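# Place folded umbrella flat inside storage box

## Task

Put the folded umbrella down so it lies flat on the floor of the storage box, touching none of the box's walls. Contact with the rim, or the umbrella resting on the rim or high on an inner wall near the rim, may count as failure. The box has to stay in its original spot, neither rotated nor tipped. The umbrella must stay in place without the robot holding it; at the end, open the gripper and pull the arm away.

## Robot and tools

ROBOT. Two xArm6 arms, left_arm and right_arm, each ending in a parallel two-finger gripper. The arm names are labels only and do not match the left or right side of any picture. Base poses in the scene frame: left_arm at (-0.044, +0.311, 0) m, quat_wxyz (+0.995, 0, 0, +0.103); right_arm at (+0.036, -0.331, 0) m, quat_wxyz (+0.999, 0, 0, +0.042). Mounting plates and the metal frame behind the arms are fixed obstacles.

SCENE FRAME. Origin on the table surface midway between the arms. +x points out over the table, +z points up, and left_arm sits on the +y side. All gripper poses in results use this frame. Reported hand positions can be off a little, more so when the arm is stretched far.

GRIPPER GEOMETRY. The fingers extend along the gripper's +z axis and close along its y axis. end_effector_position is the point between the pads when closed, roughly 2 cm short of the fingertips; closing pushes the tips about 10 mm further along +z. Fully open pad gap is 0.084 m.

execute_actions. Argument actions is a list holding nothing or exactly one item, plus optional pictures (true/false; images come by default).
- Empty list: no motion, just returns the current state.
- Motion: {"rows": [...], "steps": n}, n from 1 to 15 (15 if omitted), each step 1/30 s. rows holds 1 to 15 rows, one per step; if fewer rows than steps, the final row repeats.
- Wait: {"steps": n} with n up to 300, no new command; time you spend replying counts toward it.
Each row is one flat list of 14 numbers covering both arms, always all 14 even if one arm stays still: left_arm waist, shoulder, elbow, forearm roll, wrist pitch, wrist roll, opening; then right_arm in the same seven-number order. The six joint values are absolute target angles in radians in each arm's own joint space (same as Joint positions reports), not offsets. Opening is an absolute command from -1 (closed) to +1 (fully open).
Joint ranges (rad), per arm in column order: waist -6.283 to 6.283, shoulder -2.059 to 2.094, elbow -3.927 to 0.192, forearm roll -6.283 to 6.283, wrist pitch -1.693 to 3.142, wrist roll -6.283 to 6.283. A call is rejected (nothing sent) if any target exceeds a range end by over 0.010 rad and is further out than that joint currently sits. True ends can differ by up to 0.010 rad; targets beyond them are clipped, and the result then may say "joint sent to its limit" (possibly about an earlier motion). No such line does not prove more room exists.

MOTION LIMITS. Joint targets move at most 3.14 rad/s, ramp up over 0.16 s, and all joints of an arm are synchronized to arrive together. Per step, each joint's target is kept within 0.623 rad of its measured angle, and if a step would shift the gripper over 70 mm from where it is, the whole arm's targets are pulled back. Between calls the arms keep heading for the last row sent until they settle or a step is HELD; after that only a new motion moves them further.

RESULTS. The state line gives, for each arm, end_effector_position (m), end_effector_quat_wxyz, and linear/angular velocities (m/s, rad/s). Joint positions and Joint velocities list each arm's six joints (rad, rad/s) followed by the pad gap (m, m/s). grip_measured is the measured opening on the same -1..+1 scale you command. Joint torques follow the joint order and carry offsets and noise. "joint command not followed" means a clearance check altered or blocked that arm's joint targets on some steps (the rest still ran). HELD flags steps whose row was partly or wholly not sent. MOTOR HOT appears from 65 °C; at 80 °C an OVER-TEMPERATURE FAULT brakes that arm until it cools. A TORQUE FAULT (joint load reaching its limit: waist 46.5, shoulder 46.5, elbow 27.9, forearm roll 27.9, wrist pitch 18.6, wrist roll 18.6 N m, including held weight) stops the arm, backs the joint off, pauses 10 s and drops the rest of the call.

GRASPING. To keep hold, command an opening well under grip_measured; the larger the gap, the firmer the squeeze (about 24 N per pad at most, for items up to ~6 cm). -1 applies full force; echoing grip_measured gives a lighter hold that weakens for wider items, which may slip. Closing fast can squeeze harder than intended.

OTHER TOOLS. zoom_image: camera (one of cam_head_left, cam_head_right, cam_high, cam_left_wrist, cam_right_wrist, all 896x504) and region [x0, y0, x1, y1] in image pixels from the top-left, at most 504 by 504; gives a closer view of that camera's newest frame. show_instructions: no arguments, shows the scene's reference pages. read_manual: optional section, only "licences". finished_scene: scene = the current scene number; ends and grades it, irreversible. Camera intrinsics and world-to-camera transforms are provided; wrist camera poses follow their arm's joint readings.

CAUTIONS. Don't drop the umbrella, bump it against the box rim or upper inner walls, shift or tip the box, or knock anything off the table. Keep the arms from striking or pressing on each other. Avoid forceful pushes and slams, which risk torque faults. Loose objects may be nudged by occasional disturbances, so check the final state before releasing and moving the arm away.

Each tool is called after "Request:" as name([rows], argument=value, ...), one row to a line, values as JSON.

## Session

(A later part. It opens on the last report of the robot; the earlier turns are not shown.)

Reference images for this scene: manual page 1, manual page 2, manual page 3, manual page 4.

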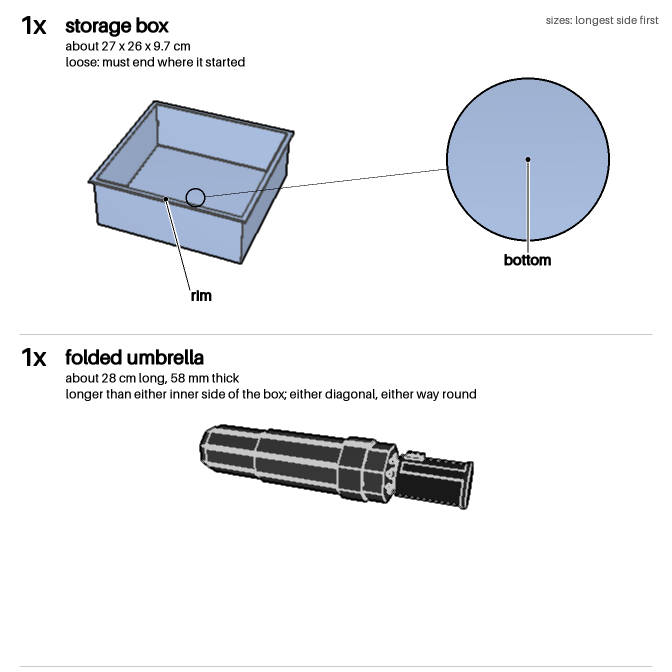

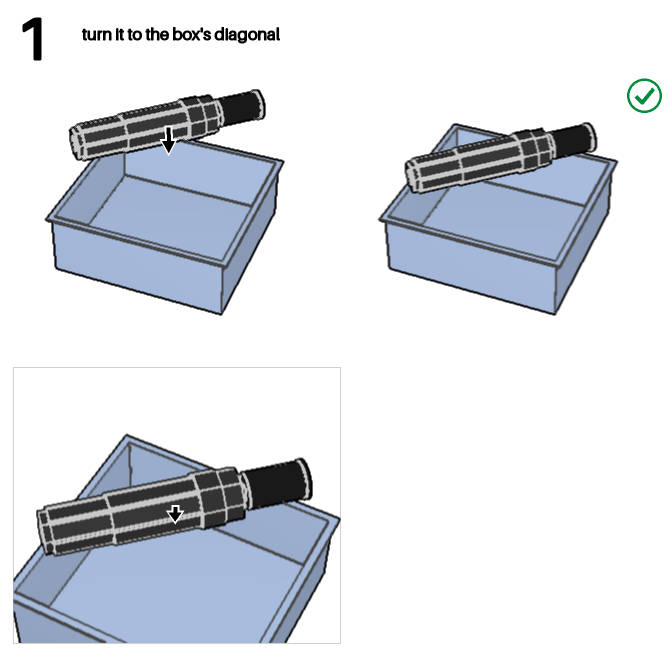

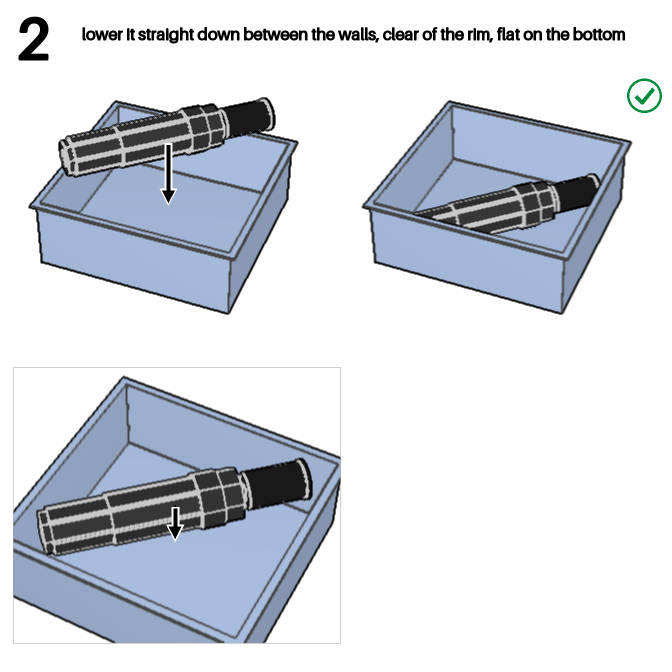

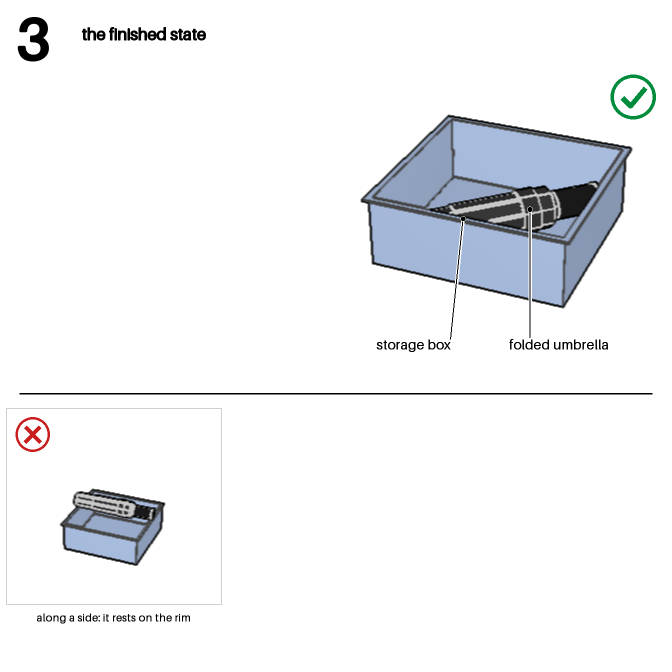

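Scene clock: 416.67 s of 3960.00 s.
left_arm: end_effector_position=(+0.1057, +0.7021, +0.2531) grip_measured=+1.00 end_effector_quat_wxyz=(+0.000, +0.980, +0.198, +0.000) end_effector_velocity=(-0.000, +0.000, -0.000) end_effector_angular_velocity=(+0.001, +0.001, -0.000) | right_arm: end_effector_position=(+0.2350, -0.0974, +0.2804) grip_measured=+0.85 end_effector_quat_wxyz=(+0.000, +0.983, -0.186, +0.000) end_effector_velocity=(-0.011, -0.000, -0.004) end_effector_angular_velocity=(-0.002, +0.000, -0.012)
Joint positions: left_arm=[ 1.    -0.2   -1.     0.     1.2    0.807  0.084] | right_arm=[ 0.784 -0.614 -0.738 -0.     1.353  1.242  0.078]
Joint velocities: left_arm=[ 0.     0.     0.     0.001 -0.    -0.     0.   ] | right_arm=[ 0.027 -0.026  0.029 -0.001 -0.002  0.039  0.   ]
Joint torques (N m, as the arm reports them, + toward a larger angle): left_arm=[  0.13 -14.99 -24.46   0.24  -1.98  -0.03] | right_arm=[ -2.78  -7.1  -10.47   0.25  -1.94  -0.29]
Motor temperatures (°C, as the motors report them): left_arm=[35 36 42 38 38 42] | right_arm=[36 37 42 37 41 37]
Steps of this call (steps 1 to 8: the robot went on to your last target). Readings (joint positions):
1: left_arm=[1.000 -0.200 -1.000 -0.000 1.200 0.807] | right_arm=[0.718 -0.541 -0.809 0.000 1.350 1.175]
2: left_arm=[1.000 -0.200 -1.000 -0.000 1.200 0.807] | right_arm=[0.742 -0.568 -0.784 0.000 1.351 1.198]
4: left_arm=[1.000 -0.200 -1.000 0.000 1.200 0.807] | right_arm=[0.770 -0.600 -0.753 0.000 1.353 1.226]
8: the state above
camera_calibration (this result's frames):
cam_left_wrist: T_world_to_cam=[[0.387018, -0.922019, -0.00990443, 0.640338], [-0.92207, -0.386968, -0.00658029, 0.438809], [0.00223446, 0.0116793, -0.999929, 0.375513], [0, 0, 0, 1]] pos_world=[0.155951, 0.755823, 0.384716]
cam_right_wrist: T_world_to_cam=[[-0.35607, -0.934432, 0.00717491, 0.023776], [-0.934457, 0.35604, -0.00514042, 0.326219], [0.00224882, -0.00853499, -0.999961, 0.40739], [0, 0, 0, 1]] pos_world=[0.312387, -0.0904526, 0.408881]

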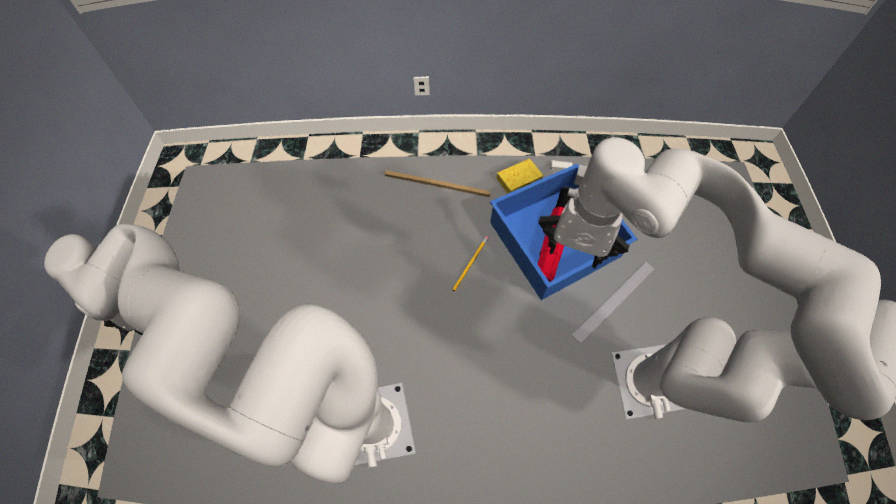

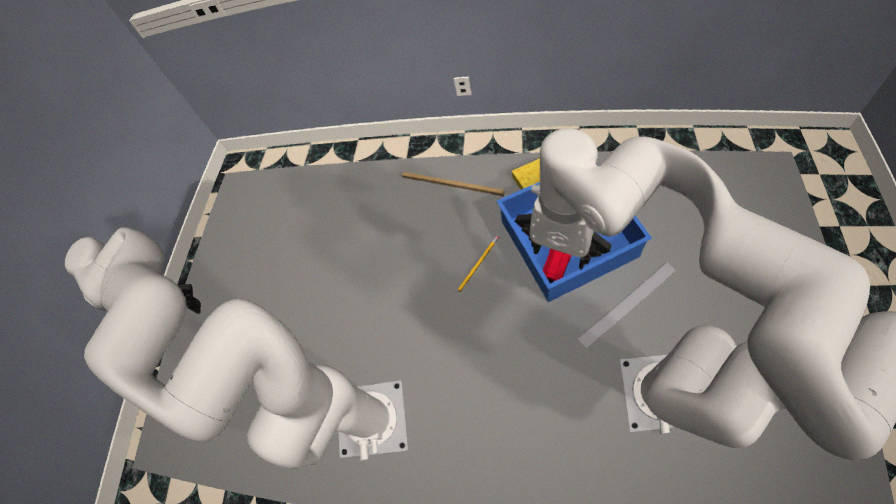

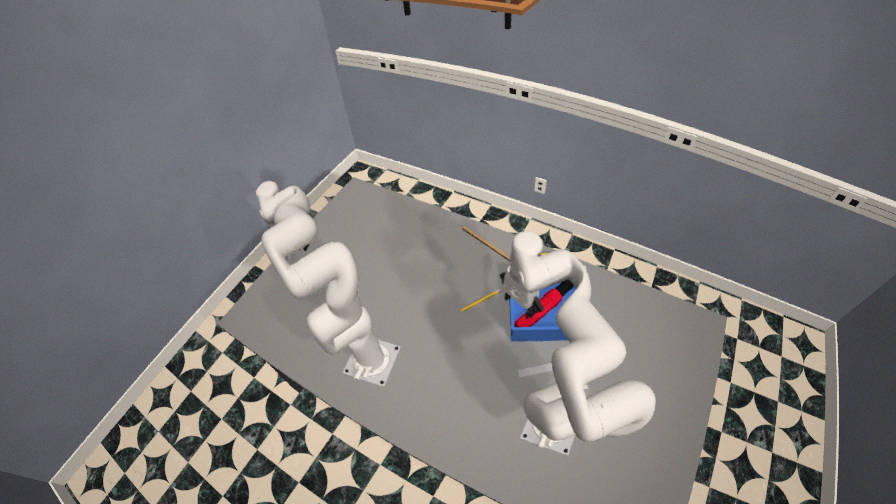

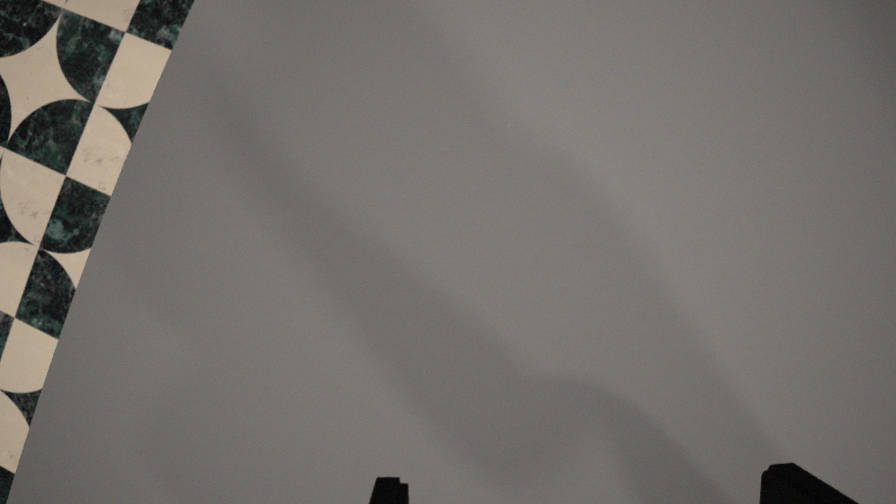

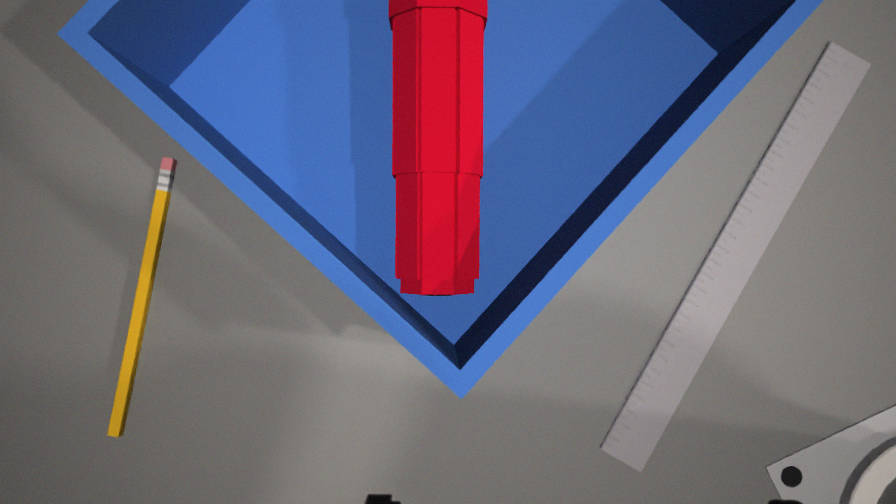

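Request:
execute_actions([
  {"rows": [[1.0,-0.2,-1.0,0,1.2,0.807,1,0.7613,-0.6178,-0.7351,0,1.3529,1.245,0.85],[1.0,-0.2,-1.0,0,1.2,0.807,1,0.7098,-0.6178,-0.7351,0,1.3529,1.245,0.85],[1.0,-0.2,-1.0,0,1.2,0.807,1,0.6326,-0.6178,-0.7351,0,1.3529,1.245,0.85],[1.0,-0.2,-1.0,0,1.2,0.807,1,0.5296,-0.6178,-0.7351,0,1.3529,1.245,0.85],[1.0,-0.2,-1.0,0,1.2,0.807,1,0.4138,-0.6178,-0.7351,0,1.3529,1.245,0.85],[1.0,-0.2,-1.0,0,1.2,0.807,1,0.2851,-0.6178,-0.7351,0,1.3529,1.245,0.85],[1.0,-0.2,-1.0,0,1.2,0.807,1,0.1435,-0.6178,-0.7351,0,1.3529,1.245,0.85],[1.0,-0.2,-1.0,0,1.2,0.807,1,0.0,-0.6178,-0.7351,0,1.3529,1.245,0.85],[1.0,-0.2,-1.0,0,1.2,0.807,1,-0.13,-0.6178,-0.7351,0,1.3529,1.245,0.85],[1.0,-0.2,-1.0,0,1.2,0.807,1,-0.245,-0.6178,-0.7351,0,1.3529,1.245,0.85],[1.0,-0.2,-1.0,0,1.2,0.807,1,-0.345,-0.6178,-0.7351,0,1.3529,1.245,0.85],[1.0,-0.2,-1.0,0,1.2,0.807,1,-0.42,-0.6178,-0.7351,0,1.3529,1.245,0.85],[1.0,-0.2,-1.0,0,1.2,0.807,1,-0.47,-0.6178,-0.7351,0,1.3529,1.245,0.85],[1.0,-0.2,-1.0,0,1.2,0.807,1,-0.5,-0.6178,-0.7351,0,1.3529,1.245,0.85]], "steps": 15},
], pictures=false)

Request:
execute_actions([
  {"steps": 12},
])

Scene clock: 441.50 s of 3960.00 s.
left_arm: end_effector_position=(+0.1057, +0.7021, +0.2531) grip_measured=+1.00 end_effector_quat_wxyz=(+0.000, +0.980, +0.198, +0.000) end_effector_velocity=(+0.000, +0.001, +0.001) end_effector_angular_velocity=(+0.003, -0.000, -0.000) | right_arm: end_effector_position=(+0.3187, -0.2131, +0.2800) grip_measured=+0.85 end_effector_quat_wxyz=(+0.000, +0.911, -0.411, +0.000) end_effector_velocity=(+0.145, -0.348, -0.000) end_effector_angular_velocity=(-0.001, +0.001, -1.233)
Joint positions: left_arm=[ 1.    -0.2   -1.    -0.     1.2    0.807  0.084] | right_arm=[ 0.313 -0.618 -0.735 -0.     1.353  1.245  0.078]
Joint velocities: left_arm=[-0.     0.    -0.003  0.001  0.    -0.     0.   ] | right_arm=[-1.233 -0.     0.001  0.     0.001  0.    -0.   ]
Joint torques (N m, as the arm reports them, + toward a larger angle): left_arm=[  0.15 -15.05 -24.29   0.3   -2.05  -0.01] | right_arm=[ -2.38  -7.42 -10.38   0.31  -1.84  -0.29]
Motor temperatures (°C, as the motors report them): left_arm=[35 36 42 38 38 42] | right_arm=[36 37 42 37 41 37]
Steps of this call (steps 1 to 30: the robot went on to your last target; steps 31 to 90: nothing new was sent; then 21.33 s passed at rest; steps 91 to 105: all 15 steps of this action). Readings (joint positions):
91: left_arm=[1.000 -0.200 -1.000 -0.000 1.200 0.807] | right_arm=[0.787 -0.618 -0.735 0.000 1.353 1.245]
92: left_arm=[1.000 -0.200 -1.000 0.000 1.200 0.807] | right_arm=[0.784 -0.618 -0.735 0.000 1.353 1.245]
94: left_arm=[1.000 -0.200 -1.000 -0.000 1.200 0.807] | right_arm=[0.756 -0.618 -0.735 0.000 1.353 1.245]
98: left_arm=[1.000 -0.200 -1.000 -0.000 1.200 0.807] | right_arm=[0.603 -0.618 -0.735 -0.000 1.353 1.245]
105: the state above

Scene clock: 441.90 s of 3960.00 s.
left_arm: end_effector_position=(+0.1057, +0.7021, +0.2531) grip_measured=+1.00 end_effector_quat_wxyz=(+0.000, +0.980, +0.198, +0.000) end_effector_velocity=(+0.000, +0.000, +0.000) end_effector_angular_velocity=(+0.000, -0.000, -0.000) | right_arm: end_effector_position=(+0.3410, -0.3610, +0.2800) grip_measured=+0.85 end_effector_quat_wxyz=(+0.000, +0.783, -0.622, +0.000) end_effector_velocity=(-0.036, -0.375, +0.001) end_effector_angular_velocity=(-0.000, -0.004, -1.231)
Joint positions: left_arm=[ 1.    -0.2   -1.     0.     1.2    0.807  0.084] | right_arm=[-0.18  -0.618 -0.735 -0.     1.353  1.245  0.078]
Joint velocities: left_arm=[-0.     0.001 -0.001 -0.    -0.    -0.     0.   ] | right_arm=[-1.231 -0.001 -0.002 -0.    -0.001 -0.    -0.   ]
Joint torques (N m, as the arm reports them, + toward a larger angle): left_arm=[  0.44 -15.11 -24.24   0.23  -2.    -0.11] | right_arm=[ -1.98  -7.65 -10.38   0.21  -1.81  -0.24]
Motor temperatures (°C, as the motors report them): left_arm=[35 36 42 38 38 42] | right_arm=[36 37 42 37 41 37]
Steps of this call (steps 1 to 12: the robot went on to your last target). Readings (joint positions):
1: left_arm=[1.000 -0.200 -1.000 -0.000 1.200 0.807] | right_arm=[0.272 -0.618 -0.735 -0.000 1.353 1.245]
2: left_arm=[1.000 -0.200 -1.000 0.000 1.200 0.807] | right_arm=[0.231 -0.618 -0.735 -0.000 1.353 1.245]
4: left_arm=[1.000 -0.200 -1.000 -0.000 1.200 0.807] | right_arm=[0.149 -0.618 -0.735 -0.000 1.353 1.245]
8: left_arm=[1.000 -0.200 -1.000 0.000 1.200 0.807] | right_arm=[-0.016 -0.618 -0.735 -0.000 1.353 1.245]
12: the state above
camera_calibration (this result's frames):
cam_left_wrist: T_world_to_cam=[[0.387018, -0.922019, -0.0099044, 0.640338], [-0.92207, -0.386968, -0.00658025, 0.438809], [0.00223443, 0.0116792, -0.999929, 0.375513], [0, 0, 0, 1]] pos_world=[0.155951, 0.755823, 0.384716]
cam_right_wrist: T_world_to_cam=[[-0.971406, -0.237318, 0.00707106, 0.276753], [-0.237356, 0.971409, -0.00513342, 0.503549], [-0.00565064, -0.006665, -0.999962, 0.407946], [0, 0, 0, 1]] pos_world=[0.390665, -0.420754, 0.408559]

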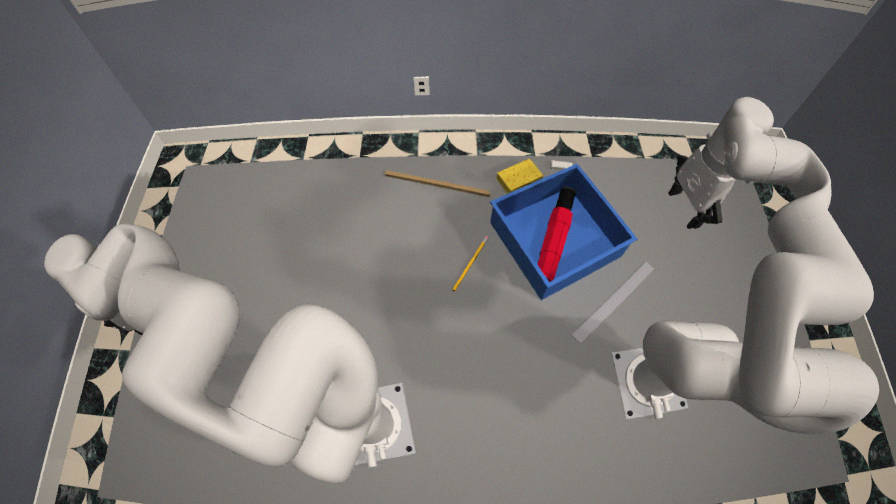

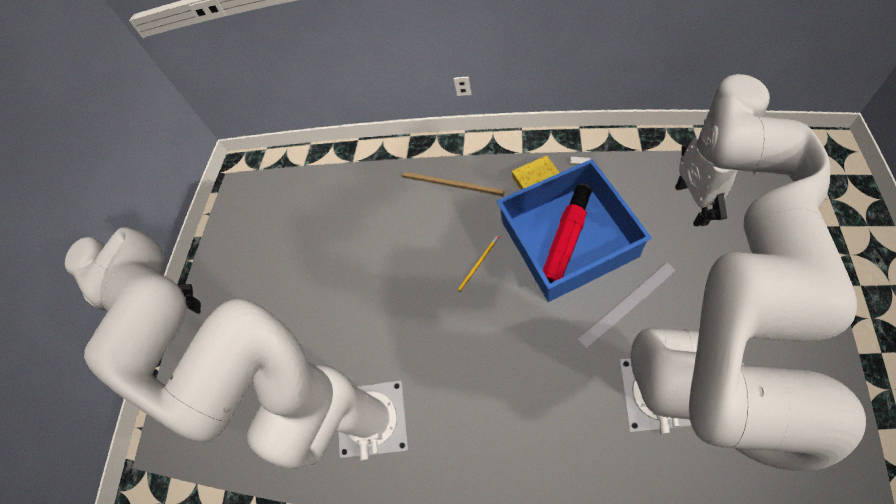

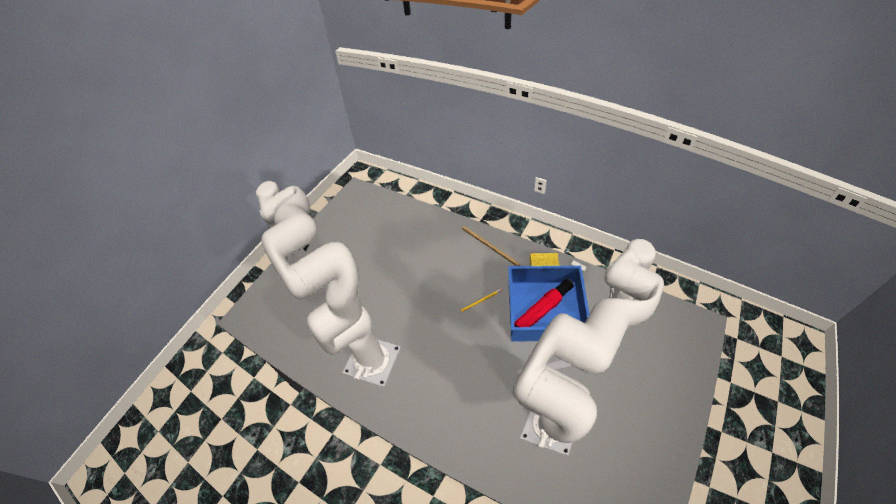

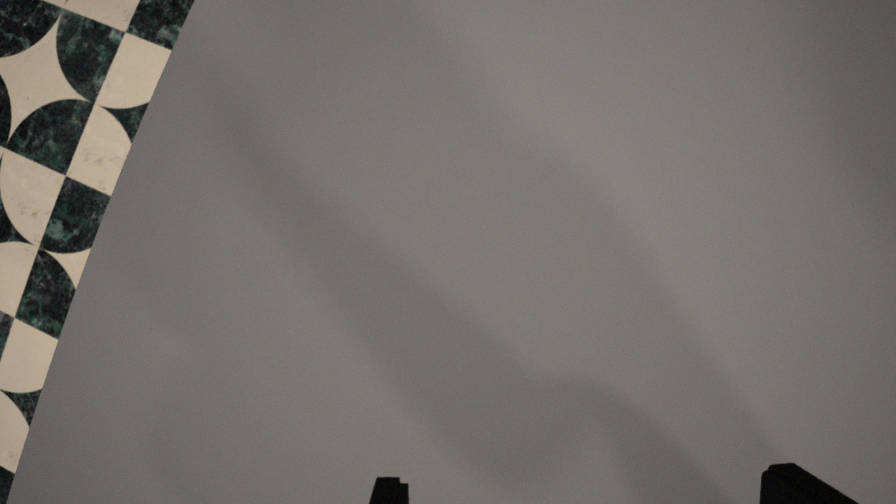

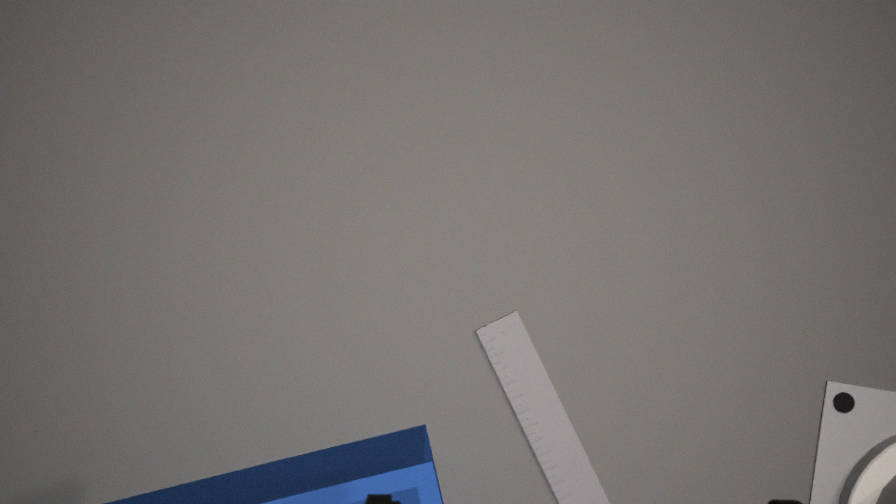

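Request:
execute_actions([
  {"steps": 15},
], pictures=false)

Request:
finished_scene(scene=2)

Scene clock: 443.23 s of 3960.00 s.
left_arm: end_effector_position=(+0.1057, +0.7021, +0.2531) grip_measured=+1.00 end_effector_quat_wxyz=(+0.000, +0.980, +0.198, +0.000) end_effector_velocity=(+0.000, +0.000, +0.000) end_effector_angular_velocity=(+0.001, -0.001, +0.001) | right_arm: end_effector_position=(+0.3163, -0.4551, +0.2800) grip_measured=+0.85 end_effector_quat_wxyz=(-0.000, -0.674, +0.738, -0.000) end_effector_velocity=(-0.000, -0.000, -0.000) end_effector_angular_velocity=(-0.001, -0.002, -0.001)
Joint positions: left_arm=[ 1.    -0.2   -1.     0.     1.2    0.807  0.084] | right_arm=[-0.5   -0.618 -0.735  0.     1.353  1.245  0.078]
Joint velocities: left_arm=[-0.     0.    -0.    -0.001 -0.001 -0.     0.   ] | right_arm=[-0.001 -0.002  0.002  0.    -0.002  0.001 -0.   ]
Joint torques (N m, as the arm reports them, + toward a larger angle): left_arm=[  0.03 -14.86 -24.1    0.2   -1.95  -0.07] | right_arm=[ -2.24  -7.13 -10.44   0.46  -1.93  -0.31]
Motor temperatures (°C, as the motors report them): left_arm=[35 36 42 38 38 42] | right_arm=[36 37 42 37 41 37]
Steps of this call (steps 1 to 30: the robot went on to your last target; steps 31 to 40: nothing new was sent). Readings (joint positions):
1: left_arm=[1.000 -0.200 -1.000 0.000 1.200 0.807] | right_arm=[-0.221 -0.618 -0.735 -0.000 1.353 1.245]
2: left_arm=[1.000 -0.200 -1.000 -0.000 1.200 0.807] | right_arm=[-0.263 -0.618 -0.735 -0.000 1.353 1.245]
4: left_arm=[1.000 -0.200 -1.000 0.000 1.200 0.807] | right_arm=[-0.345 -0.618 -0.735 -0.000 1.353 1.245]
8: left_arm=[1.000 -0.200 -1.000 -0.000 1.200 0.807] | right_arm=[-0.470 -0.618 -0.735 -0.000 1.353 1.245]
40: the state above
All arms were judged still, so your last target was given up. Only a new action makes them travel on or press farther. Fingers that are still opening or closing keep moving.

The scene is finished: the task was done.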